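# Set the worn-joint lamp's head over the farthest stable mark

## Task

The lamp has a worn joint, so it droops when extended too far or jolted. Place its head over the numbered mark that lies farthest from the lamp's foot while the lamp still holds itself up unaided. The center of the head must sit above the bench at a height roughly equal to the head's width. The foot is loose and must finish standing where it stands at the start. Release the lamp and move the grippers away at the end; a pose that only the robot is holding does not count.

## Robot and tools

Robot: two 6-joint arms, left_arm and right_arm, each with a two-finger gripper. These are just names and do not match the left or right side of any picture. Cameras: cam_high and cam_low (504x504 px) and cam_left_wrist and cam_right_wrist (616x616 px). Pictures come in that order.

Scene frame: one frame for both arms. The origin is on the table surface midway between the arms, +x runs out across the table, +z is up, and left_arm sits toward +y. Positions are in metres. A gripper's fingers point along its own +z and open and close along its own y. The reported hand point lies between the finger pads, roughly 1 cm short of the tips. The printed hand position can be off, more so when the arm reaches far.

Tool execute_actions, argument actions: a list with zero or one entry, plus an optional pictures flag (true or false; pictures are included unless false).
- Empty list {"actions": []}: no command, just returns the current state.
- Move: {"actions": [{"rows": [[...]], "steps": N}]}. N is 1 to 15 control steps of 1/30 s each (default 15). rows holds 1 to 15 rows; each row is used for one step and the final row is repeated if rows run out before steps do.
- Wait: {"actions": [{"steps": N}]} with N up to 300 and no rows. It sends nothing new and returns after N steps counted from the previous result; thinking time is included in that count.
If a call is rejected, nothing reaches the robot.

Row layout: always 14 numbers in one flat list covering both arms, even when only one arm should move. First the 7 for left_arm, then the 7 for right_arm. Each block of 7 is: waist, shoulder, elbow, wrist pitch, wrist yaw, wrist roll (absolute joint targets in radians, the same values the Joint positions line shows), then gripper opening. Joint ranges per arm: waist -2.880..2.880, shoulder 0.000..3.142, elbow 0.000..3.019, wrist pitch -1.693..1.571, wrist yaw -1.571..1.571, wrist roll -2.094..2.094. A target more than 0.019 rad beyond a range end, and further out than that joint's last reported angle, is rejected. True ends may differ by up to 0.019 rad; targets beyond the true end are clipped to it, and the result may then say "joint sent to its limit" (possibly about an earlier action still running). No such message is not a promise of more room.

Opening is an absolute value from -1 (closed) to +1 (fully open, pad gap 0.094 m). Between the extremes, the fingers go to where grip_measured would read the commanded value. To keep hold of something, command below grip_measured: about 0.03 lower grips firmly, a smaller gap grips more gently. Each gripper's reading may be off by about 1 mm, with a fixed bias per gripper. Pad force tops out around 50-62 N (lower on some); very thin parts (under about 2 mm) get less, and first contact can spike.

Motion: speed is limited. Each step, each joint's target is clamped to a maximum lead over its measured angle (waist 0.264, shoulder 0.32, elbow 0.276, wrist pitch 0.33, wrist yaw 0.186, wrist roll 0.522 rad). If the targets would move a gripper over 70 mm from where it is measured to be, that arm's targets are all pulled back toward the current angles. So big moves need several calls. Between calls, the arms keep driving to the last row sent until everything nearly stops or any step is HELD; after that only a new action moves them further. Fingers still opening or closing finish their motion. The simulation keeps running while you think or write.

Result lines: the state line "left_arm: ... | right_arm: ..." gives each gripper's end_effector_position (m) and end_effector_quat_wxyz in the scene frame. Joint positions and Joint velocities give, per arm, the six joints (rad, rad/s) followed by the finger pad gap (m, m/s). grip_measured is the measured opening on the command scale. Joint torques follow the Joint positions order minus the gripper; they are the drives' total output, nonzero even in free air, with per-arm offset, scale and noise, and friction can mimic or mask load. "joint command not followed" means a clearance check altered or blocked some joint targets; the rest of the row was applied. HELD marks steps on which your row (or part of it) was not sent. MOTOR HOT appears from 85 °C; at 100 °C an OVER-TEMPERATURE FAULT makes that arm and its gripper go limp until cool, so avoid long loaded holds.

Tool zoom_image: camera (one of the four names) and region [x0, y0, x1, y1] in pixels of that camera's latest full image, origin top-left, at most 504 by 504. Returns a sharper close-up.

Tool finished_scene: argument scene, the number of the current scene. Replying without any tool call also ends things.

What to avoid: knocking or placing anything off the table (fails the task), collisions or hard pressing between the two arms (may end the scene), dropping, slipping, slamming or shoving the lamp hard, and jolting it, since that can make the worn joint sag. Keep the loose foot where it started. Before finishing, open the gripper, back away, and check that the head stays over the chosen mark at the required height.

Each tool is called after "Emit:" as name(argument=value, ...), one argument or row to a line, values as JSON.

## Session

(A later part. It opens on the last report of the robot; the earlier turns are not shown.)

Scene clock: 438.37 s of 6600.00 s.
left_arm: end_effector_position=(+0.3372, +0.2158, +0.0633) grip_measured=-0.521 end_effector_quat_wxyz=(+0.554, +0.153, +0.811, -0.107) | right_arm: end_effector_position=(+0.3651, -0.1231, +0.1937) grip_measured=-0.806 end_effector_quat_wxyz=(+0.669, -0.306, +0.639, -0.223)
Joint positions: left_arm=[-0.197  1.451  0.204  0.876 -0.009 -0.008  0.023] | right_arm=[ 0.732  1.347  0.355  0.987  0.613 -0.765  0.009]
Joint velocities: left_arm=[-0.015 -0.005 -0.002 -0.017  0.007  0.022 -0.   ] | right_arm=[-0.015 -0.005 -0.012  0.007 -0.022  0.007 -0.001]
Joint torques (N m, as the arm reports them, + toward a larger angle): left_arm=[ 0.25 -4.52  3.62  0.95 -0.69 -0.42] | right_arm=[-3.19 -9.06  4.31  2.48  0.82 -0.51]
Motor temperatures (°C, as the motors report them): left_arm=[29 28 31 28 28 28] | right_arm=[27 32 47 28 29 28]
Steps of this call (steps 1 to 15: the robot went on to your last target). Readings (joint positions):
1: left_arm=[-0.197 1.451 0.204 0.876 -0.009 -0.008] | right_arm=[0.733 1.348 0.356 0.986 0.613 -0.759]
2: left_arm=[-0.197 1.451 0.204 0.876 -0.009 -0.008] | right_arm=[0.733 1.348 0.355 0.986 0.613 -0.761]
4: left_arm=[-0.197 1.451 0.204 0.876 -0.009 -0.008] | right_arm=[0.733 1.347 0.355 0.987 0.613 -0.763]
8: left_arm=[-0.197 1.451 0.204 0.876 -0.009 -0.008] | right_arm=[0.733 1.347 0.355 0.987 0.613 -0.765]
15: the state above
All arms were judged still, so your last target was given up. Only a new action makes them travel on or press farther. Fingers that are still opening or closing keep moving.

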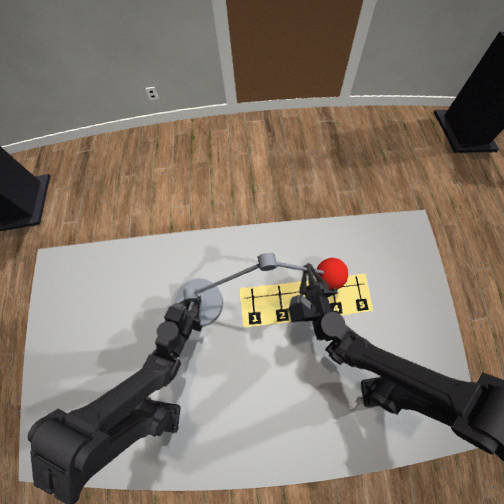

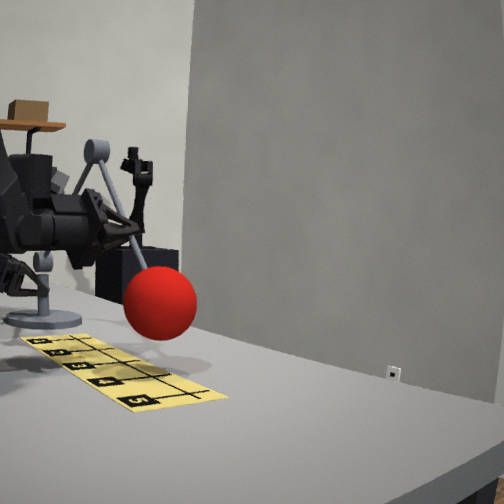

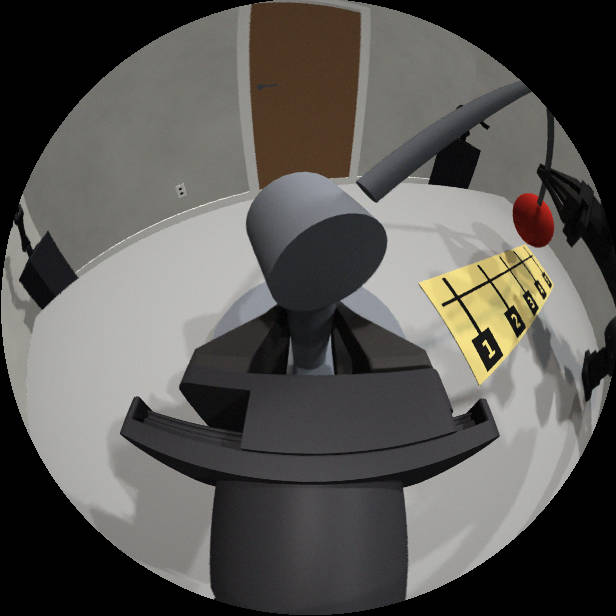

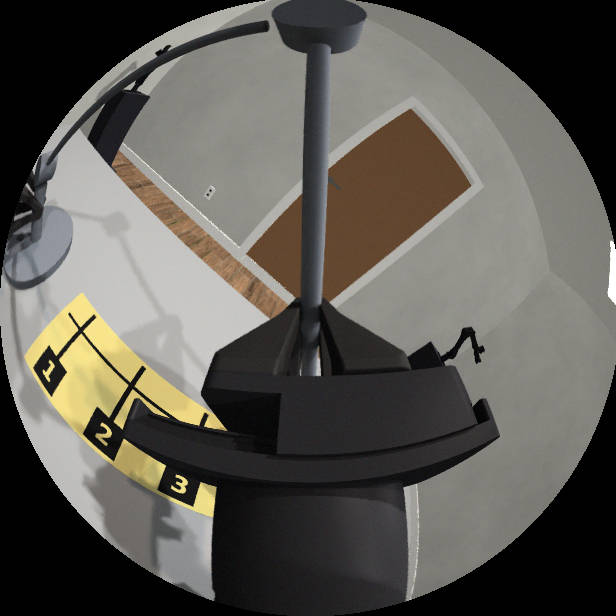

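Emit:
execute_actions(
  actions=[
    {"rows": [[-0.174,1.478,0.192,0.850,-0.026,-0.034,-0.54,0.694,1.325,0.330,1.011,0.632,-0.813,-0.84],[-0.175,1.478,0.192,0.850,-0.025,-0.032,-0.54,0.696,1.326,0.333,1.010,0.630,-0.809,-0.84],[-0.177,1.478,0.192,0.850,-0.023,-0.030,-0.54,0.699,1.328,0.337,1.008,0.629,-0.806,-0.84],[-0.179,1.478,0.192,0.850,-0.022,-0.028,-0.54,0.702,1.329,0.340,1.006,0.627,-0.802,-0.84],[-0.180,1.478,0.192,0.850,-0.021,-0.027,-0.54,0.705,1.331,0.343,1.004,0.626,-0.798,-0.84],[-0.182,1.478,0.192,0.850,-0.020,-0.025,-0.54,0.707,1.333,0.346,1.003,0.624,-0.794,-0.84],[-0.184,1.478,0.192,0.850,-0.019,-0.023,-0.54,0.710,1.334,0.349,1.001,0.623,-0.790,-0.84],[-0.185,1.478,0.192,0.850,-0.017,-0.021,-0.54,0.713,1.336,0.353,0.999,0.621,-0.787,-0.84],[-0.187,1.478,0.192,0.850,-0.016,-0.019,-0.54,0.716,1.337,0.356,0.997,0.620,-0.783,-0.84],[-0.189,1.478,0.192,0.850,-0.015,-0.017,-0.54,0.718,1.339,0.359,0.996,0.618,-0.779,-0.84],[-0.190,1.478,0.192,0.850,-0.014,-0.015,-0.54,0.721,1.341,0.362,0.994,0.617,-0.775,-0.84],[-0.192,1.478,0.192,0.850,-0.013,-0.014,-0.54,0.724,1.342,0.365,0.992,0.615,-0.771,-0.84],[-0.194,1.478,0.192,0.850,-0.011,-0.012,-0.54,0.727,1.344,0.369,0.990,0.614,-0.768,-0.84],[-0.195,1.478,0.192,0.850,-0.010,-0.010,-0.54,0.729,1.345,0.372,0.989,0.613,-0.764,-0.84],[-0.197,1.478,0.192,0.850,-0.009,-0.008,-0.54,0.732,1.347,0.375,0.987,0.612,-0.761,-0.84]], "steps": 15},
  ],
  pictures=false,
)

Emit:
execute_actions(
  actions=[
    {"rows": [[-0.197,1.478,0.192,0.850,-0.009,-0.008,-0.54,0.732,1.347,0.375,0.987,0.612,-0.761,-0.835],[-0.197,1.478,0.192,0.850,-0.009,-0.008,-0.54,0.732,1.347,0.375,0.987,0.612,-0.761,-0.83],[-0.197,1.478,0.192,0.850,-0.009,-0.008,-0.54,0.732,1.347,0.375,0.987,0.612,-0.761,-0.825],[-0.197,1.478,0.192,0.850,-0.009,-0.008,-0.54,0.732,1.347,0.375,0.987,0.612,-0.761,-0.82],[-0.197,1.478,0.192,0.850,-0.009,-0.008,-0.54,0.732,1.347,0.375,0.987,0.612,-0.761,-0.815],[-0.197,1.478,0.192,0.850,-0.009,-0.008,-0.54,0.732,1.347,0.375,0.987,0.612,-0.761,-0.81],[-0.197,1.478,0.192,0.850,-0.009,-0.008,-0.54,0.732,1.347,0.375,0.987,0.612,-0.761,-0.805],[-0.197,1.478,0.192,0.850,-0.009,-0.008,-0.54,0.732,1.347,0.375,0.987,0.612,-0.761,-0.80],[-0.197,1.478,0.192,0.850,-0.009,-0.008,-0.54,0.732,1.347,0.375,0.987,0.612,-0.761,-0.795],[-0.197,1.478,0.192,0.850,-0.009,-0.008,-0.54,0.732,1.347,0.375,0.987,0.612,-0.761,-0.788],[-0.197,1.478,0.192,0.850,-0.009,-0.008,-0.54,0.732,1.347,0.375,0.987,0.612,-0.761,-0.78],[-0.197,1.478,0.192,0.850,-0.009,-0.008,-0.54,0.732,1.347,0.375,0.987,0.612,-0.761,-0.77],[-0.197,1.478,0.192,0.850,-0.009,-0.008,-0.54,0.732,1.347,0.375,0.987,0.612,-0.761,-0.758],[-0.197,1.478,0.192,0.850,-0.009,-0.008,-0.54,0.732,1.347,0.375,0.987,0.612,-0.761,-0.745],[-0.197,1.478,0.192,0.850,-0.009,-0.008,-0.54,0.732,1.347,0.375,0.987,0.612,-0.761,-0.73]], "steps": 15},
  ],
  pictures=false,
)

Emit:
execute_actions(
  actions=[
    {"rows": [[-0.197,1.478,0.192,0.850,-0.009,-0.008,-0.54,0.732,1.347,0.375,0.987,0.612,-0.761,-0.715],[-0.197,1.478,0.192,0.850,-0.009,-0.008,-0.54,0.732,1.347,0.375,0.987,0.612,-0.761,-0.70],[-0.197,1.478,0.192,0.850,-0.009,-0.008,-0.54,0.732,1.347,0.375,0.987,0.612,-0.761,-0.685],[-0.197,1.478,0.192,0.850,-0.009,-0.008,-0.54,0.732,1.347,0.375,0.987,0.612,-0.761,-0.67],[-0.197,1.478,0.192,0.850,-0.009,-0.008,-0.54,0.732,1.347,0.375,0.987,0.612,-0.761,-0.655],[-0.197,1.478,0.192,0.850,-0.009,-0.008,-0.54,0.732,1.347,0.375,0.987,0.612,-0.761,-0.64],[-0.197,1.478,0.192,0.850,-0.009,-0.008,-0.54,0.732,1.347,0.375,0.987,0.612,-0.761,-0.625],[-0.197,1.478,0.192,0.850,-0.009,-0.008,-0.54,0.732,1.347,0.375,0.987,0.612,-0.761,-0.61],[-0.197,1.478,0.192,0.850,-0.009,-0.008,-0.54,0.732,1.347,0.375,0.987,0.612,-0.761,-0.60]], "steps": 15},
  ],
  pictures=false,
)

Emit:
execute_actions(
  actions=[
    {"steps": 60},
  ],
  pictures=true,
)

Emit:
zoom_image(
  camera="cam_low",
  region=[10, 250, 230, 420],
)

Scene clock: 459.40 s of 6600.00 s.
left_arm: end_effector_position=(+0.3370, +0.2153, +0.0633) grip_measured=-0.521 end_effector_quat_wxyz=(+0.554, +0.154, +0.811, -0.108) | right_arm: end_effector_position=(+0.3650, -0.1225, +0.1937) grip_measured=-0.806 end_effector_quat_wxyz=(+0.671, -0.304, +0.640, -0.218)
Joint positions: left_arm=[-0.197  1.451  0.204  0.876 -0.006 -0.007  0.023] | right_arm=[ 0.732  1.347  0.355  0.987  0.609 -0.754  0.009]
Joint velocities: left_arm=[-0.005  0.005  0.012 -0.007  0.007  0.022  0.001] | right_arm=[ 0.005 -0.015  0.002 -0.002 -0.051 -0.007 -0.   ]
Joint torques (N m, as the arm reports them, + toward a larger angle): left_arm=[-1.79 -4.59  3.62  0.94 -0.17 -0.09] | right_arm=[-0.72 -6.94  7.68  1.28  0.01 -0.11]
Motor temperatures (°C, as the motors report them): left_arm=[29 28 31 28 29 28] | right_arm=[27 32 44 28 29 28]
Steps of this call (steps 1 to 90: nothing new was sent; then 17.53 s passed at rest; steps 91 to 105: all 15 steps of this action). Readings (joint positions):
91: left_arm=[-0.197 1.451 0.204 0.876 -0.009 -0.008] | right_arm=[0.732 1.347 0.355 0.987 0.613 -0.765]
92: left_arm=[-0.197 1.451 0.204 0.876 -0.008 -0.008] | right_arm=[0.732 1.347 0.355 0.987 0.613 -0.765]
94: left_arm=[-0.197 1.451 0.204 0.876 -0.008 -0.008] | right_arm=[0.732 1.347 0.355 0.987 0.612 -0.765]
98: left_arm=[-0.197 1.451 0.204 0.876 -0.007 -0.008] | right_arm=[0.732 1.347 0.355 0.987 0.611 -0.764]
105: the state above

Scene clock: 459.90 s of 6600.00 s.
left_arm: end_effector_position=(+0.3370, +0.2153, +0.0633) grip_measured=-0.521 end_effector_quat_wxyz=(+0.554, +0.154, +0.811, -0.108) | right_arm: end_effector_position=(+0.3650, -0.1225, +0.1937) grip_measured=-0.739 end_effector_quat_wxyz=(+0.671, -0.303, +0.641, -0.218)
Joint positions: left_arm=[-0.197  1.451  0.204  0.876 -0.006 -0.006  0.023] | right_arm=[ 0.732  1.347  0.355  0.987  0.609 -0.752  0.012]
Joint velocities: left_arm=[-0.005 -0.015  0.002 -0.022 -0.022 -0.095  0.   ] | right_arm=[-0.005 -0.015 -0.002 -0.012  0.037 -0.066  0.016]
Joint torques (N m, as the arm reports them, + toward a larger angle): left_arm=[-1.9  -4.54  3.6   0.94 -0.16 -0.07] | right_arm=[-1.14 -7.07  7.95  1.36  0.13 -0.01]
Motor temperatures (°C, as the motors report them): left_arm=[29 28 31 28 29 28] | right_arm=[27 32 44 28 29 28]
Steps of this call (steps 1 to 15: all 15 steps of this action). Readings (joint positions):
1: left_arm=[-0.197 1.451 0.204 0.876 -0.006 -0.007] | right_arm=[0.732 1.347 0.355 0.987 0.609 -0.753]
2: left_arm=[-0.197 1.451 0.204 0.876 -0.006 -0.007] | right_arm=[0.732 1.347 0.355 0.987 0.609 -0.753]
4: left_arm=[-0.197 1.451 0.204 0.876 -0.006 -0.006] | right_arm=[0.732 1.347 0.355 0.987 0.609 -0.752]
8: left_arm=[-0.197 1.451 0.204 0.876 -0.006 -0.006] | right_arm=[0.732 1.347 0.355 0.987 0.609 -0.751]
15: the state above

Scene clock: 460.40 s of 6600.00 s.
left_arm: end_effector_position=(+0.3370, +0.2153, +0.0633) grip_measured=-0.521 end_effector_quat_wxyz=(+0.554, +0.154, +0.811, -0.108) | right_arm: end_effector_position=(+0.3650, -0.1225, +0.1937) grip_measured=-0.602 end_effector_quat_wxyz=(+0.671, -0.303, +0.641, -0.218)
Joint positions: left_arm=[-0.197  1.451  0.204  0.876 -0.006 -0.006  0.023] | right_arm=[ 0.732  1.347  0.355  0.987  0.609 -0.752  0.019]
Joint velocities: left_arm=[ 0.005  0.005  0.002 -0.002  0.007 -0.095 -0.001] | right_arm=[-0.024  0.015  0.007  0.002  0.022  0.095 -0.   ]
Joint torques (N m, as the arm reports them, + toward a larger angle): left_arm=[-1.95 -4.54  3.6   0.98 -0.17 -0.07] | right_arm=[-0.98 -6.12  7.93  1.31  0.07 -0.05]
Motor temperatures (°C, as the motors report them): left_arm=[29 28 31 28 29 28] | right_arm=[27 32 44 28 29 28]
Steps of this call (steps 1 to 15: all 15 steps of this action). Readings (joint positions):
1: left_arm=[-0.197 1.451 0.204 0.876 -0.006 -0.006] | right_arm=[0.732 1.347 0.355 0.987 0.609 -0.752]
2: left_arm=[-0.197 1.451 0.204 0.876 -0.006 -0.006] | right_arm=[0.732 1.347 0.355 0.987 0.609 -0.752]
4: left_arm=[-0.197 1.451 0.204 0.876 -0.006 -0.006] | right_arm=[0.732 1.347 0.355 0.987 0.609 -0.752]
8: left_arm=[-0.197 1.451 0.204 0.876 -0.006 -0.006] | right_arm=[0.732 1.347 0.355 0.987 0.609 -0.752]
15: the state above

Scene clock: 462.40 s of 6600.00 s.
left_arm: end_effector_position=(+0.3370, +0.2153, +0.0633) grip_measured=-0.521 end_effector_quat_wxyz=(+0.554, +0.154, +0.811, -0.108) | right_arm: end_effector_position=(+0.3650, -0.1225, +0.1937) grip_measured=-0.602 end_effector_quat_wxyz=(+0.671, -0.303, +0.641, -0.218)
Joint positions: left_arm=[-0.197  1.451  0.204  0.876 -0.006 -0.006  0.023] | right_arm=[ 0.732  1.347  0.355  0.987  0.609 -0.752  0.019]
Joint velocities: left_arm=[-0.005 -0.005 -0.027 -0.002 -0.081 -0.007 -0.   ] | right_arm=[ 0.005 -0.005 -0.002 -0.012  0.037 -0.007 -0.001]
Joint torques (N m, as the arm reports them, + toward a larger angle): left_arm=[-1.98 -4.61  3.63  0.94 -0.17 -0.07] | right_arm=[-1.02 -7.35  7.66  1.18  0.09  0.01]
Motor temperatures (°C, as the motors report them): left_arm=[29 28 31 28 29 28] | right_arm=[27 32 45 28 29 28]
Steps of this call (steps 1 to 15: the robot went on to your last target; steps 16 to 60: nothing new was sent). Readings (joint positions):
1: left_arm=[-0.197 1.451 0.204 0.876 -0.006 -0.006] | right_arm=[0.732 1.347 0.355 0.987 0.609 -0.752]
2: left_arm=[-0.197 1.451 0.204 0.876 -0.006 -0.006] | right_arm=[0.732 1.347 0.355 0.987 0.609 -0.752]
4: left_arm=[-0.197 1.451 0.204 0.876 -0.006 -0.006] | right_arm=[0.732 1.347 0.355 0.987 0.609 -0.752]
8: left_arm=[-0.197 1.451 0.204 0.876 -0.006 -0.006] | right_arm=[0.732 1.347 0.355 0.987 0.609 -0.752]
60: the state above
All arms were judged still, so your last target was given up. Only a new action makes them travel on or press farther. Fingers that are still opening or closing keep moving.

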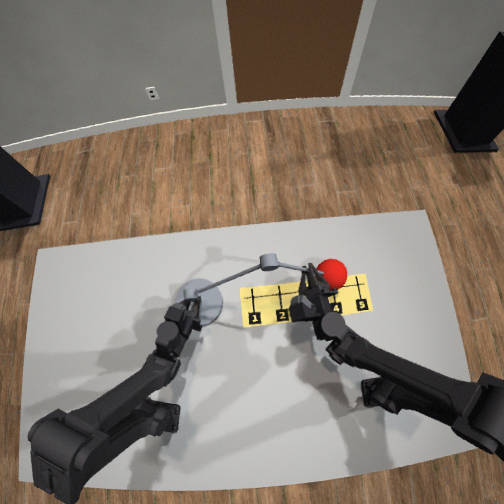

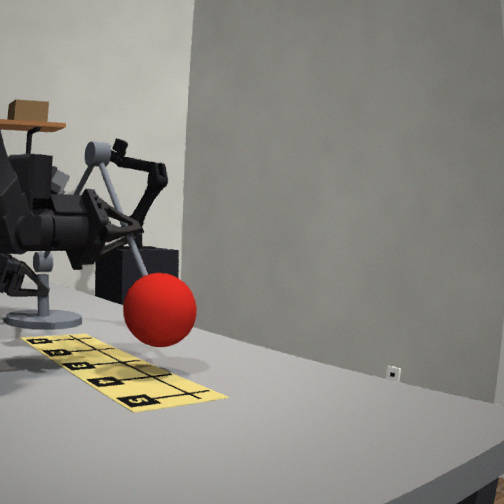

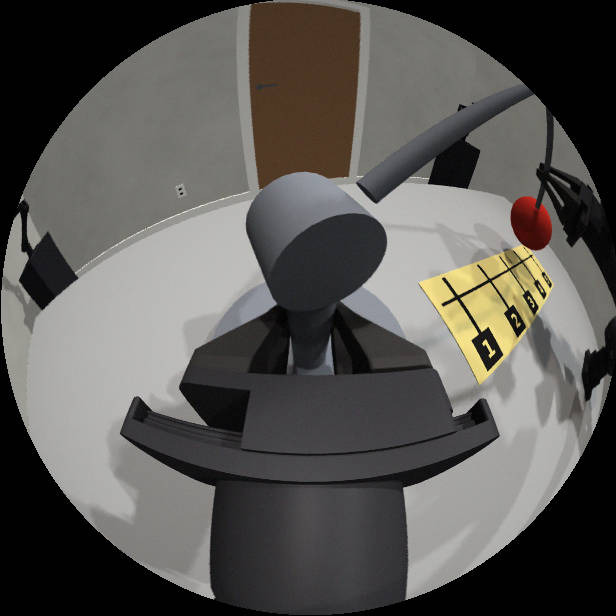

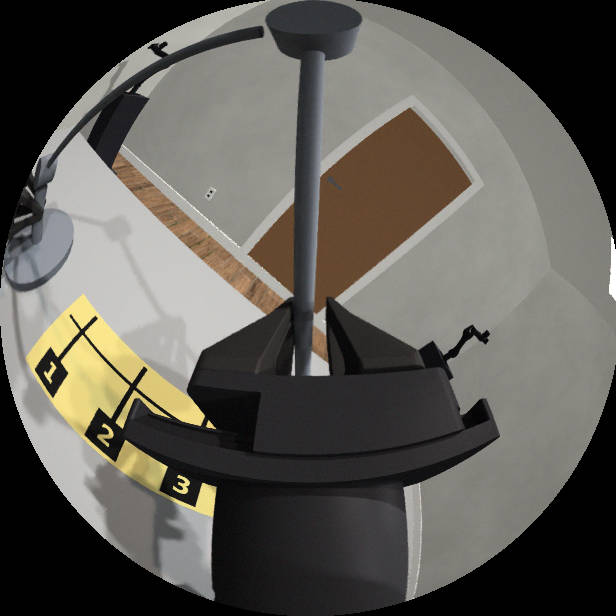

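Region (10, 250, 230, 420) of cam_low's 504x504 image, scaled by 2.291, with more detail than that image has; it fills the top 389 rows of this view, and the rest is white.

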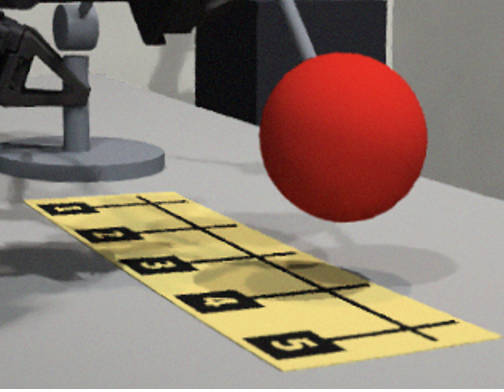

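Emit:
execute_actions(
  actions=[
    {"rows": [[-0.197,1.478,0.192,0.850,-0.009,-0.008,-0.54,0.732,1.347,0.375,0.987,0.612,-0.761,-0.595],[-0.197,1.478,0.192,0.850,-0.009,-0.008,-0.54,0.732,1.347,0.375,0.987,0.612,-0.761,-0.59],[-0.197,1.478,0.192,0.850,-0.009,-0.008,-0.54,0.732,1.347,0.375,0.987,0.612,-0.761,-0.585],[-0.197,1.478,0.192,0.850,-0.009,-0.008,-0.54,0.732,1.347,0.375,0.987,0.612,-0.761,-0.58],[-0.197,1.478,0.192,0.850,-0.009,-0.008,-0.54,0.732,1.347,0.375,0.987,0.612,-0.761,-0.575],[-0.197,1.478,0.192,0.850,-0.009,-0.008,-0.54,0.732,1.347,0.375,0.987,0.612,-0.761,-0.57],[-0.197,1.478,0.192,0.850,-0.009,-0.008,-0.54,0.732,1.347,0.375,0.987,0.612,-0.761,-0.565],[-0.197,1.478,0.192,0.850,-0.009,-0.008,-0.54,0.732,1.347,0.375,0.987,0.612,-0.761,-0.56],[-0.197,1.478,0.192,0.850,-0.009,-0.008,-0.54,0.732,1.347,0.375,0.987,0.612,-0.761,-0.555],[-0.197,1.478,0.192,0.850,-0.009,-0.008,-0.54,0.732,1.347,0.375,0.987,0.612,-0.761,-0.55],[-0.197,1.478,0.192,0.850,-0.009,-0.008,-0.54,0.732,1.347,0.375,0.987,0.612,-0.761,-0.545],[-0.197,1.478,0.192,0.850,-0.009,-0.008,-0.54,0.732,1.347,0.375,0.987,0.612,-0.761,-0.54],[-0.197,1.478,0.192,0.850,-0.009,-0.008,-0.54,0.732,1.347,0.375,0.987,0.612,-0.761,-0.535],[-0.197,1.478,0.192,0.850,-0.009,-0.008,-0.54,0.732,1.347,0.375,0.987,0.612,-0.761,-0.53],[-0.197,1.478,0.192,0.850,-0.009,-0.008,-0.54,0.732,1.347,0.375,0.987,0.612,-0.761,-0.525]], "steps": 15},
  ],
  pictures=false,
)

Emit:
execute_actions(
  actions=[
    {"steps": 45},
  ],
  pictures=true,
)

Emit:
zoom_image(
  camera="cam_low",
  region=[10, 250, 230, 420],
)

Emit:
zoom_image(
  camera="cam_right_wrist",
  region=[230, 260, 390, 400],
)

Scene clock: 474.20 s of 6600.00 s.
left_arm: end_effector_position=(+0.3370, +0.2153, +0.0633) grip_measured=-0.521 end_effector_quat_wxyz=(+0.554, +0.154, +0.811, -0.108) | right_arm: end_effector_position=(+0.3650, -0.1225, +0.1937) grip_measured=-0.530 end_effector_quat_wxyz=(+0.671, -0.303, +0.641, -0.218)
Joint positions: left_arm=[-0.197  1.451  0.204  0.876 -0.006 -0.006  0.023] | right_arm=[ 0.732  1.347  0.355  0.987  0.609 -0.752  0.022]
Joint velocities: left_arm=[ 0.005 -0.005  0.007 -0.012  0.022 -0.007 -0.001] | right_arm=[ 0.005  0.015  0.007 -0.007  0.066  0.051  0.005]
Joint torques (N m, as the arm reports them, + toward a larger angle): left_arm=[-1.84 -4.56  3.62  0.96 -0.17 -0.08] | right_arm=[-1.6  -7.09  7.88  1.51  0.05 -0.02]
Motor temperatures (°C, as the motors report them): left_arm=[29 28 31 28 28 28] | right_arm=[27 32 45 28 29 28]
Steps of this call (steps 1 to 90: nothing new was sent; then 8.30 s passed at rest; steps 91 to 105: all 15 steps of this action). Readings (joint positions):
91: left_arm=[-0.197 1.451 0.204 0.876 -0.006 -0.006] | right_arm=[0.732 1.347 0.355 0.987 0.609 -0.752]
92: left_arm=[-0.197 1.451 0.204 0.876 -0.006 -0.006] | right_arm=[0.732 1.347 0.355 0.987 0.609 -0.752]
94: left_arm=[-0.197 1.451 0.204 0.876 -0.006 -0.006] | right_arm=[0.732 1.347 0.355 0.987 0.609 -0.752]
98: left_arm=[-0.197 1.451 0.204 0.876 -0.006 -0.006] | right_arm=[0.732 1.347 0.355 0.987 0.609 -0.752]
105: the state above

Scene clock: 475.70 s of 6600.00 s.
left_arm: end_effector_position=(+0.3370, +0.2153, +0.0633) grip_measured=-0.521 end_effector_quat_wxyz=(+0.554, +0.154, +0.811, -0.108) | right_arm: end_effector_position=(+0.3650, -0.1225, +0.1937) grip_measured=-0.527 end_effector_quat_wxyz=(+0.671, -0.303, +0.641, -0.218)
Joint positions: left_arm=[-0.197  1.451  0.204  0.876 -0.006 -0.006  0.023] | right_arm=[ 0.732  1.347  0.355  0.987  0.609 -0.752  0.022]
Joint velocities: left_arm=[-0.005 -0.015 -0.002 -0.012  0.066 -0.037 -0.   ] | right_arm=[-0.015 -0.005 -0.002 -0.007 -0.081  0.051  0.001]
Joint torques (N m, as the arm reports them, + toward a larger angle): left_arm=[-1.85 -4.63  3.64  0.95 -0.16 -0.08] | right_arm=[-0.62 -7.29  7.74  1.29  0.    0.03]
Motor temperatures (°C, as the motors report them): left_arm=[29 28 31 28 28 28] | right_arm=[27 32 45 28 29 28]
Steps of this call (steps 1 to 15: the robot went on to your last target; steps 16 to 45: nothing new was sent). Readings (joint positions):
1: left_arm=[-0.197 1.451 0.204 0.876 -0.006 -0.006] | right_arm=[0.732 1.347 0.355 0.987 0.609 -0.752]
2: left_arm=[-0.197 1.451 0.204 0.876 -0.006 -0.006] | right_arm=[0.732 1.347 0.355 0.987 0.609 -0.752]
4: left_arm=[-0.197 1.451 0.204 0.876 -0.006 -0.006] | right_arm=[0.732 1.347 0.355 0.987 0.609 -0.752]
8: left_arm=[-0.197 1.451 0.204 0.876 -0.006 -0.006] | right_arm=[0.732 1.347 0.355 0.987 0.609 -0.752]
45: the state above
All arms were judged still, so your last target was given up. Only a new action makes them travel on or press farther. Fingers that are still opening or closing keep moving.

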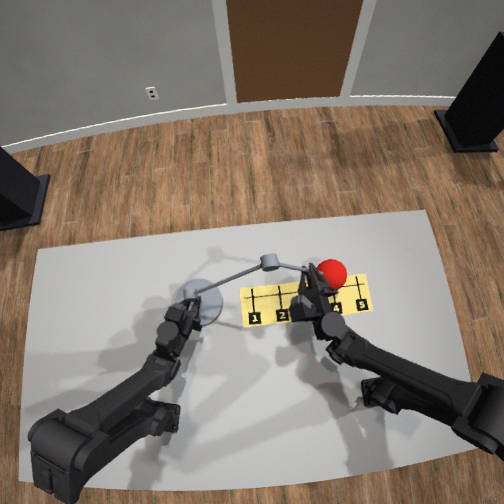

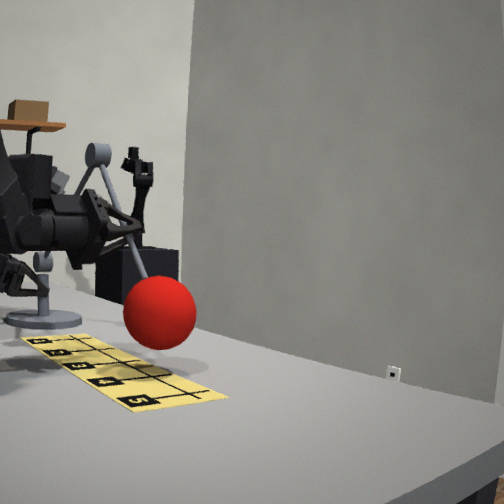

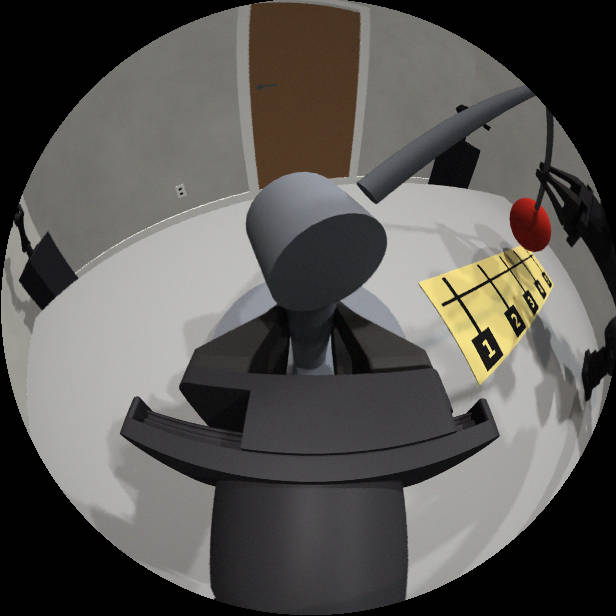

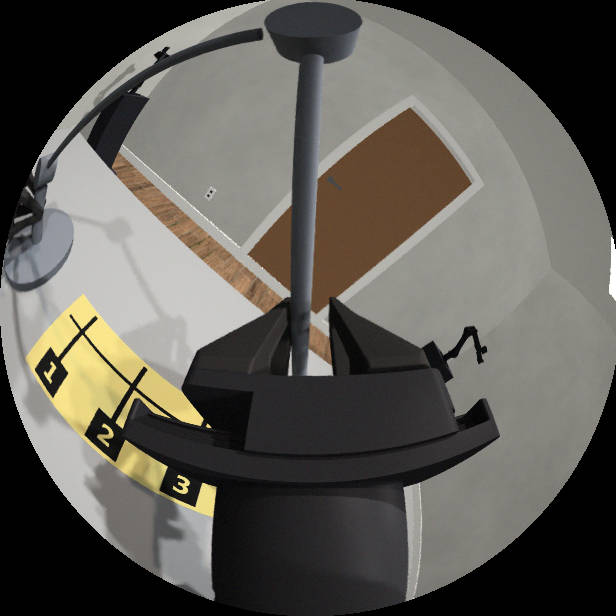

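Region (10, 250, 230, 420) of cam_low's 504x504 image, scaled by 2.291, with more detail than that image has; it fills the top 389 rows of this view, and the rest is white.

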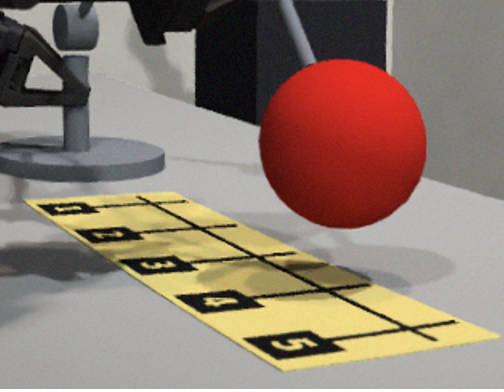

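Region (230, 260, 390, 400) of cam_right_wrist's 616x616 image, scaled by 3.150, with more detail than that image has; it fills the top 441 rows of this view, and the rest is white.

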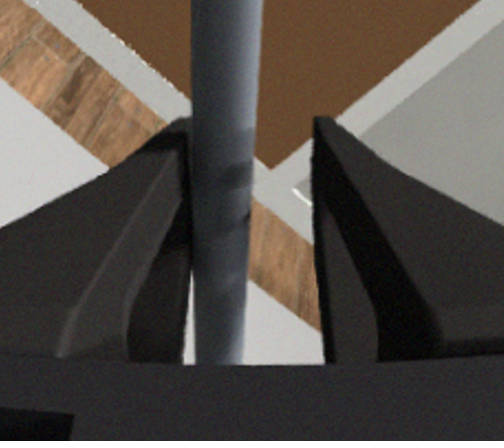

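Emit:
execute_actions(
  actions=[
    {"rows": [[-0.197,1.478,0.192,0.850,-0.009,-0.008,-0.54,0.736,1.354,0.376,0.993,0.613,-0.752,-0.53],[-0.197,1.478,0.192,0.850,-0.009,-0.008,-0.54,0.740,1.360,0.377,0.999,0.614,-0.745,-0.54],[-0.197,1.478,0.192,0.850,-0.009,-0.008,-0.54,0.743,1.365,0.378,1.004,0.615,-0.741,-0.555],[-0.197,1.478,0.192,0.850,-0.009,-0.008,-0.54,0.744,1.368,0.378,1.007,0.616,-0.738,-0.575],[-0.197,1.478,0.192,0.850,-0.009,-0.008,-0.54,0.745,1.370,0.379,1.009,0.617,-0.735,-0.595],[-0.197,1.478,0.192,0.850,-0.009,-0.008,-0.54,0.746,1.373,0.380,1.011,0.618,-0.733,-0.615],[-0.197,1.478,0.192,0.850,-0.009,-0.008,-0.54,0.747,1.375,0.380,1.013,0.619,-0.730,-0.635],[-0.197,1.478,0.192,0.850,-0.009,-0.008,-0.54,0.748,1.378,0.381,1.015,0.620,-0.727,-0.655],[-0.197,1.478,0.192,0.850,-0.009,-0.008,-0.54,0.749,1.380,0.382,1.017,0.621,-0.725,-0.675],[-0.197,1.478,0.192,0.850,-0.009,-0.008,-0.54,0.750,1.383,0.382,1.019,0.622,-0.722,-0.695],[-0.197,1.478,0.192,0.850,-0.009,-0.008,-0.54,0.751,1.385,0.383,1.021,0.623,-0.720,-0.715],[-0.197,1.478,0.192,0.850,-0.009,-0.008,-0.54,0.752,1.388,0.384,1.023,0.624,-0.717,-0.735],[-0.197,1.478,0.192,0.850,-0.009,-0.008,-0.54,0.753,1.390,0.384,1.025,0.625,-0.715,-0.755],[-0.197,1.478,0.192,0.850,-0.009,-0.008,-0.54,0.754,1.392,0.385,1.027,0.626,-0.712,-0.772],[-0.197,1.478,0.192,0.850,-0.009,-0.008,-0.54,0.755,1.394,0.385,1.029,0.626,-0.710,-0.785]], "steps": 15},
  ],
  pictures=false,
)

Emit:
execute_actions(
  actions=[
    {"rows": [[-0.197,1.478,0.192,0.850,-0.009,-0.008,-0.54,0.755,1.394,0.385,1.029,0.626,-0.710,-0.792],[-0.197,1.478,0.192,0.850,-0.009,-0.008,-0.54,0.755,1.394,0.385,1.029,0.626,-0.710,-0.799],[-0.197,1.478,0.192,0.850,-0.009,-0.008,-0.54,0.755,1.394,0.385,1.029,0.626,-0.710,-0.806],[-0.197,1.478,0.192,0.850,-0.009,-0.008,-0.54,0.755,1.394,0.385,1.029,0.626,-0.710,-0.813],[-0.197,1.478,0.192,0.850,-0.009,-0.008,-0.54,0.755,1.394,0.385,1.029,0.626,-0.710,-0.82],[-0.197,1.478,0.192,0.850,-0.009,-0.008,-0.54,0.755,1.394,0.385,1.029,0.626,-0.710,-0.827],[-0.197,1.478,0.192,0.850,-0.009,-0.008,-0.54,0.755,1.394,0.385,1.029,0.626,-0.710,-0.834],[-0.197,1.478,0.192,0.850,-0.009,-0.008,-0.54,0.755,1.394,0.385,1.029,0.626,-0.710,-0.84]], "steps": 15},
  ],
  pictures=true,
)

Emit:
zoom_image(
  camera="cam_low",
  region=[10, 250, 230, 420],
)

Scene clock: 497.43 s of 6600.00 s.
left_arm: end_effector_position=(+0.3370, +0.2153, +0.0633) grip_measured=-0.521 end_effector_quat_wxyz=(+0.554, +0.154, +0.811, -0.108) | right_arm: end_effector_position=(+0.3641, -0.1196, +0.1865) grip_measured=-0.774 end_effector_quat_wxyz=(+0.669, -0.298, +0.647, -0.211)
Joint positions: left_arm=[-0.197  1.451  0.204  0.876 -0.006 -0.006  0.023] | right_arm=[ 0.742  1.37   0.355  0.997  0.62  -0.727  0.011]
Joint velocities: left_arm=[-0.015 -0.005 -0.017 -0.012  0.037  0.022 -0.001] | right_arm=[ 0.005  0.063 -0.002  0.076 -0.007  0.095 -0.011]
Joint torques (N m, as the arm reports them, + toward a larger angle): left_arm=[-1.95 -4.64  3.62  0.95 -0.17 -0.07] | right_arm=[ 0.36 -4.36  8.36  2.76  0.16  0.07]
Motor temperatures (°C, as the motors report them): left_arm=[29 28 31 28 28 28] | right_arm=[27 32 46 28 29 28]
Steps of this call (steps 1 to 90: nothing new was sent; then 18.23 s passed at rest; steps 91 to 105: all 15 steps of this action). Readings (joint positions):
91: left_arm=[-0.197 1.451 0.204 0.876 -0.006 -0.006] | right_arm=[0.732 1.347 0.355 0.987 0.609 -0.752]
92: left_arm=[-0.197 1.451 0.204 0.876 -0.006 -0.006] | right_arm=[0.732 1.347 0.355 0.987 0.609 -0.752]
94: left_arm=[-0.197 1.451 0.204 0.876 -0.006 -0.006] | right_arm=[0.733 1.348 0.355 0.987 0.609 -0.750]
98: left_arm=[-0.197 1.451 0.204 0.876 -0.006 -0.006] | right_arm=[0.736 1.354 0.355 0.987 0.611 -0.744]
105: the state above

Scene clock: 497.93 s of 6600.00 s.
left_arm: end_effector_position=(+0.3370, +0.2153, +0.0633) grip_measured=-0.521 end_effector_quat_wxyz=(+0.554, +0.154, +0.811, -0.108) | right_arm: end_effector_position=(+0.3642, -0.1196, +0.1865) grip_measured=-0.806 end_effector_quat_wxyz=(+0.672, -0.291, +0.649, -0.205)
Joint positions: left_arm=[-0.197  1.451  0.204  0.876 -0.006 -0.006  0.023] | right_arm=[ 0.742  1.373  0.355  1.003  0.621 -0.708  0.009]
Joint velocities: left_arm=[ 0.005 -0.015 -0.007  0.002 -0.022 -0.022  0.001] | right_arm=[ 0.015 -0.015 -0.007  0.002  0.022 -0.022  0.   ]
Joint torques (N m, as the arm reports them, + toward a larger angle): left_arm=[-1.95 -4.55  3.62  0.93 -0.17 -0.07] | right_arm=[ 0.61 -5.45  8.47  2.66  0.13  0.06]
Motor temperatures (°C, as the motors report them): left_arm=[29 28 31 28 28 28] | right_arm=[27 32 46 28 29 28]
Steps of this call (steps 1 to 15: all 15 steps of this action). Readings (joint positions):
1: left_arm=[-0.197 1.451 0.204 0.876 -0.006 -0.006] | right_arm=[0.742 1.372 0.355 1.000 0.621 -0.722]
2: left_arm=[-0.197 1.451 0.204 0.876 -0.006 -0.006] | right_arm=[0.742 1.373 0.355 1.002 0.621 -0.718]
4: left_arm=[-0.197 1.451 0.204 0.876 -0.006 -0.006] | right_arm=[0.742 1.373 0.355 1.003 0.621 -0.712]
8: left_arm=[-0.197 1.451 0.204 0.876 -0.006 -0.006] | right_arm=[0.742 1.373 0.355 1.003 0.621 -0.708]
15: the state above

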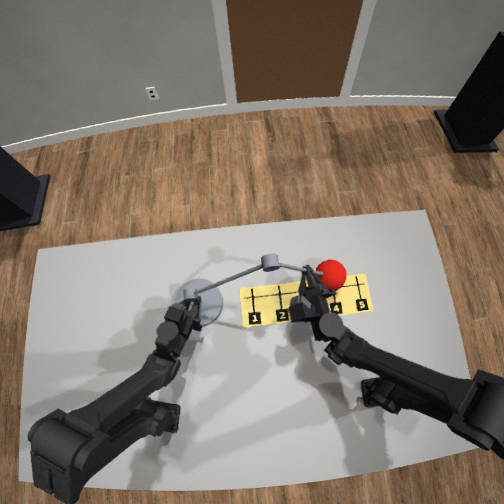

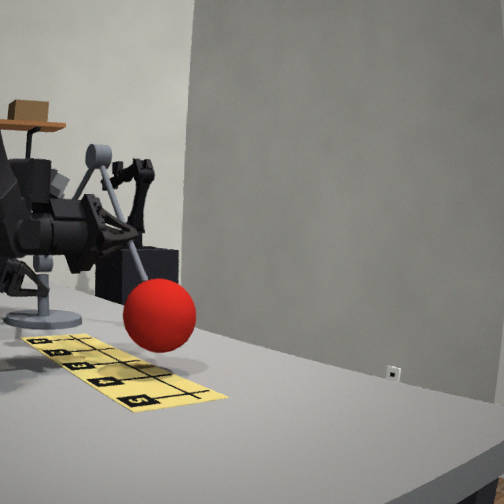

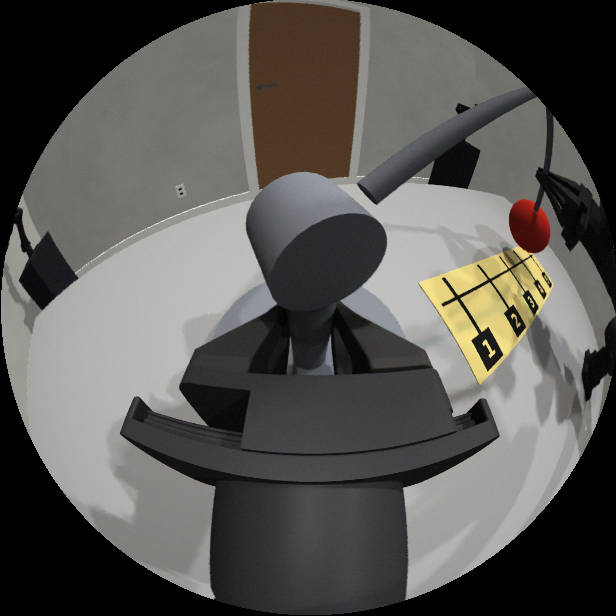

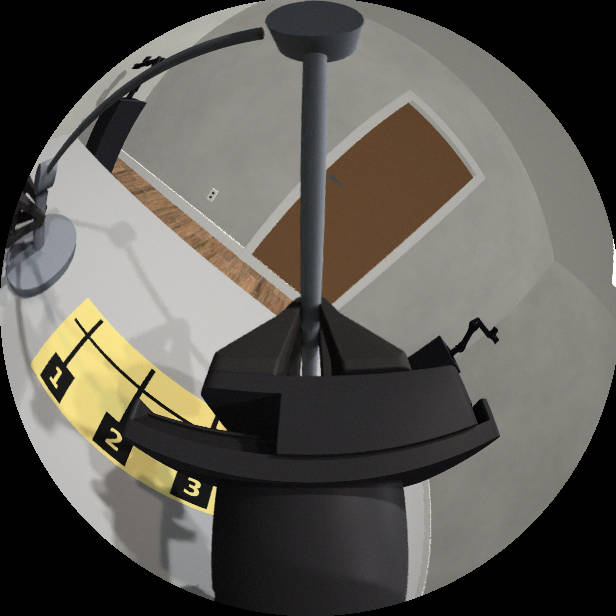

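Region (10, 250, 230, 420) of cam_low's 504x504 image, scaled by 2.291, with more detail than that image has; it fills the top 389 rows of this view, and the rest is white.

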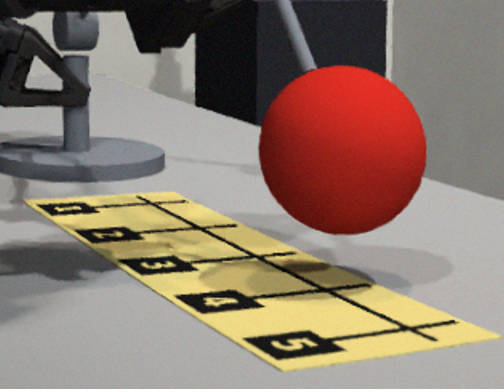

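Emit:
execute_actions(
  actions=[
    {"rows": [[-0.198,1.478,0.192,0.850,-0.008,-0.007,-0.54,0.756,1.389,0.387,1.027,0.626,-0.713,-0.84],[-0.199,1.478,0.192,0.850,-0.007,-0.006,-0.54,0.757,1.385,0.389,1.024,0.626,-0.716,-0.84],[-0.199,1.478,0.192,0.850,-0.006,-0.005,-0.54,0.758,1.380,0.392,1.022,0.626,-0.718,-0.84],[-0.200,1.478,0.192,0.850,-0.005,-0.004,-0.54,0.759,1.375,0.394,1.020,0.626,-0.721,-0.84],[-0.201,1.478,0.192,0.850,-0.004,-0.003,-0.54,0.760,1.371,0.396,1.018,0.626,-0.724,-0.84],[-0.202,1.478,0.192,0.850,-0.003,-0.003,-0.54,0.761,1.366,0.398,1.015,0.626,-0.727,-0.84],[-0.203,1.478,0.192,0.850,-0.002,-0.002,-0.54,0.762,1.361,0.401,1.013,0.626,-0.730,-0.84],[-0.203,1.478,0.192,0.850,-0.001,-0.001,-0.54,0.762,1.356,0.403,1.011,0.627,-0.733,-0.84],[-0.204,1.478,0.192,0.850,0.0,0.0,-0.54,0.763,1.352,0.405,1.008,0.627,-0.735,-0.84],[-0.205,1.478,0.192,0.850,0.001,0.001,-0.54,0.764,1.347,0.407,1.006,0.627,-0.738,-0.84],[-0.206,1.478,0.192,0.850,0.002,0.002,-0.54,0.765,1.342,0.410,1.004,0.627,-0.741,-0.84],[-0.207,1.478,0.192,0.850,0.003,0.003,-0.54,0.766,1.338,0.412,1.001,0.627,-0.744,-0.84],[-0.207,1.478,0.192,0.850,0.004,0.004,-0.54,0.767,1.333,0.414,0.999,0.627,-0.747,-0.84],[-0.208,1.478,0.192,0.850,0.005,0.005,-0.54,0.768,1.328,0.416,0.997,0.627,-0.750,-0.84],[-0.209,1.478,0.192,0.850,0.005,0.005,-0.54,0.769,1.324,0.419,0.995,0.627,-0.753,-0.84]], "steps": 15},
  ],
  pictures=false,
)

Emit:
execute_actions(
  actions=[
    {"rows": [[-0.209,1.478,0.192,0.850,0.005,0.005,-0.54,0.770,1.319,0.421,0.992,0.627,-0.755,-0.84],[-0.209,1.478,0.192,0.850,0.005,0.005,-0.54,0.771,1.314,0.423,0.990,0.627,-0.758,-0.84],[-0.209,1.478,0.192,0.850,0.005,0.005,-0.54,0.772,1.309,0.425,0.988,0.627,-0.761,-0.84],[-0.209,1.478,0.192,0.850,0.005,0.005,-0.54,0.773,1.305,0.427,0.985,0.627,-0.764,-0.84],[-0.209,1.478,0.192,0.850,0.005,0.005,-0.54,0.774,1.300,0.430,0.983,0.627,-0.767,-0.84],[-0.209,1.478,0.192,0.850,0.005,0.005,-0.54,0.775,1.295,0.432,0.981,0.627,-0.770,-0.84],[-0.209,1.478,0.192,0.850,0.005,0.005,-0.54,0.776,1.291,0.434,0.978,0.627,-0.772,-0.84],[-0.209,1.478,0.192,0.850,0.005,0.005,-0.54,0.776,1.286,0.436,0.976,0.628,-0.775,-0.84],[-0.209,1.478,0.192,0.850,0.005,0.005,-0.54,0.777,1.281,0.439,0.974,0.628,-0.778,-0.84],[-0.209,1.478,0.192,0.850,0.005,0.005,-0.54,0.778,1.277,0.441,0.972,0.628,-0.781,-0.84],[-0.209,1.478,0.192,0.850,0.005,0.005,-0.54,0.779,1.272,0.443,0.969,0.628,-0.784,-0.84],[-0.209,1.478,0.192,0.850,0.005,0.005,-0.54,0.780,1.267,0.445,0.967,0.628,-0.787,-0.84],[-0.209,1.478,0.192,0.850,0.005,0.005,-0.54,0.781,1.262,0.448,0.965,0.628,-0.789,-0.84],[-0.209,1.478,0.192,0.850,0.005,0.005,-0.54,0.782,1.258,0.450,0.962,0.628,-0.792,-0.84],[-0.209,1.478,0.192,0.850,0.005,0.005,-0.54,0.783,1.253,0.452,0.960,0.628,-0.795,-0.84]], "steps": 15},
  ],
  pictures=false,
)

Emit:
execute_actions(
  actions=[
    {"steps": 12},
  ],
  pictures=false,
)

Scene clock: 533.40 s of 6600.00 s.
left_arm: end_effector_position=(+0.3369, +0.2150, +0.0633) grip_measured=-0.521 end_effector_quat_wxyz=(+0.554, +0.156, +0.811, -0.107) | right_arm: end_effector_position=(+0.3639, -0.1191, +0.1878) grip_measured=-0.806 end_effector_quat_wxyz=(+0.672, -0.291, +0.648, -0.207)
Joint positions: left_arm=[-0.197  1.451  0.204  0.876 -0.004 -0.003  0.023] | right_arm=[ 0.746  1.371  0.356  1.001  0.627 -0.714  0.009]
Joint velocities: left_arm=[-0.005  0.005 -0.027 -0.002 -0.051 -0.125  0.001] | right_arm=[ 0.015 -0.034 -0.002 -0.042  0.007 -0.066  0.   ]
Joint torques (N m, as the arm reports them, + toward a larger angle): left_arm=[-3.   -4.59  3.59  0.94  0.23  0.05] | right_arm=[  0.34 -11.09  10.79   1.48  -0.1   -0.23]
Motor temperatures (°C, as the motors report them): left_arm=[29 28 31 28 28 28] | right_arm=[27 32 46 29 28 28]
Steps of this call (steps 1 to 15: the robot went on to your last target; steps 16 to 90: nothing new was sent; then 31.97 s passed at rest; steps 91 to 105: all 15 steps of this action). Readings (joint positions):
91: left_arm=[-0.197 1.451 0.204 0.876 -0.006 -0.006] | right_arm=[0.742 1.373 0.355 1.003 0.621 -0.708]
92: left_arm=[-0.197 1.451 0.204 0.876 -0.006 -0.006] | right_arm=[0.743 1.373 0.355 1.003 0.621 -0.708]
94: left_arm=[-0.197 1.451 0.204 0.876 -0.006 -0.006] | right_arm=[0.743 1.373 0.355 1.003 0.622 -0.708]
98: left_arm=[-0.197 1.451 0.204 0.876 -0.005 -0.005] | right_arm=[0.744 1.373 0.356 1.003 0.624 -0.708]
105: the state above

Scene clock: 533.90 s of 6600.00 s.
left_arm: end_effector_position=(+0.3368, +0.2148, +0.0633) grip_measured=-0.521 end_effector_quat_wxyz=(+0.554, +0.157, +0.810, -0.107) | right_arm: end_effector_position=(+0.3603, -0.1166, +0.2016) grip_measured=-0.806 end_effector_quat_wxyz=(+0.673, -0.302, +0.639, -0.216)
Joint positions: left_arm=[-0.197  1.451  0.204  0.876 -0.003 -0.001  0.023] | right_arm=[ 0.757  1.319  0.362  0.957  0.631 -0.752  0.009]
Joint velocities: left_arm=[-0.005 -0.005 -0.017  0.007 -0.007 -0.007  0.   ] | right_arm=[ 0.024 -0.112  0.051 -0.09   0.066 -0.168 -0.   ]
Joint torques (N m, as the arm reports them, + toward a larger angle): left_arm=[-3.03 -4.61  3.62  0.92  0.18  0.02] | right_arm=[  1.37 -11.29  13.47   1.8   -0.2   -0.17]
Motor temperatures (°C, as the motors report them): left_arm=[29 28 31 28 28 28] | right_arm=[27 32 46 29 28 28]
Steps of this call (steps 1 to 15: all 15 steps of this action). Readings (joint positions):
1: left_arm=[-0.197 1.451 0.204 0.876 -0.004 -0.003] | right_arm=[0.746 1.370 0.356 0.999 0.627 -0.715]
2: left_arm=[-0.197 1.451 0.204 0.876 -0.004 -0.003] | right_arm=[0.746 1.368 0.356 0.997 0.628 -0.716]
4: left_arm=[-0.197 1.451 0.204 0.876 -0.004 -0.002] | right_arm=[0.748 1.363 0.356 0.990 0.629 -0.718]
8: left_arm=[-0.197 1.451 0.204 0.876 -0.003 -0.001] | right_arm=[0.750 1.349 0.356 0.978 0.629 -0.726]
15: the state above

Scene clock: 534.30 s of 6600.00 s.
left_arm: end_effector_position=(+0.3368, +0.2148, +0.0633) grip_measured=-0.521 end_effector_quat_wxyz=(+0.554, +0.157, +0.810, -0.107) | right_arm: end_effector_position=(+0.3601, -0.1155, +0.2059) grip_measured=-0.806 end_effector_quat_wxyz=(+0.674, -0.306, +0.635, -0.220)
Joint positions: left_arm=[-0.197  1.451  0.204  0.876 -0.003 -0.001  0.023] | right_arm=[ 0.759  1.309  0.365  0.951  0.632 -0.768  0.009]
Joint velocities: left_arm=[-0.005 -0.005 -0.012  0.002 -0.007  0.022 -0.002] | right_arm=[-0.015 -0.024  0.007 -0.002 -0.125 -0.007 -0.001]
Joint torques (N m, as the arm reports them, + toward a larger angle): left_arm=[-2.99 -4.58  3.61  0.93  0.18  0.02] | right_arm=[  0.87 -11.1   13.3    1.73  -0.22  -0.2 ]
Motor temperatures (°C, as the motors report them): left_arm=[29 28 31 28 28 28] | right_arm=[27 32 46 29 28 28]
Steps of this call (steps 1 to 12: the robot went on to your last target). Readings (joint positions):
1: left_arm=[-0.197 1.451 0.204 0.876 -0.003 -0.001] | right_arm=[0.758 1.315 0.363 0.954 0.631 -0.757]
2: left_arm=[-0.197 1.451 0.204 0.876 -0.003 -0.001] | right_arm=[0.759 1.312 0.364 0.953 0.631 -0.760]
4: left_arm=[-0.197 1.451 0.204 0.876 -0.003 -0.001] | right_arm=[0.759 1.310 0.365 0.951 0.631 -0.766]
8: left_arm=[-0.197 1.451 0.204 0.876 -0.003 -0.001] | right_arm=[0.759 1.309 0.365 0.951 0.632 -0.768]
12: the state above


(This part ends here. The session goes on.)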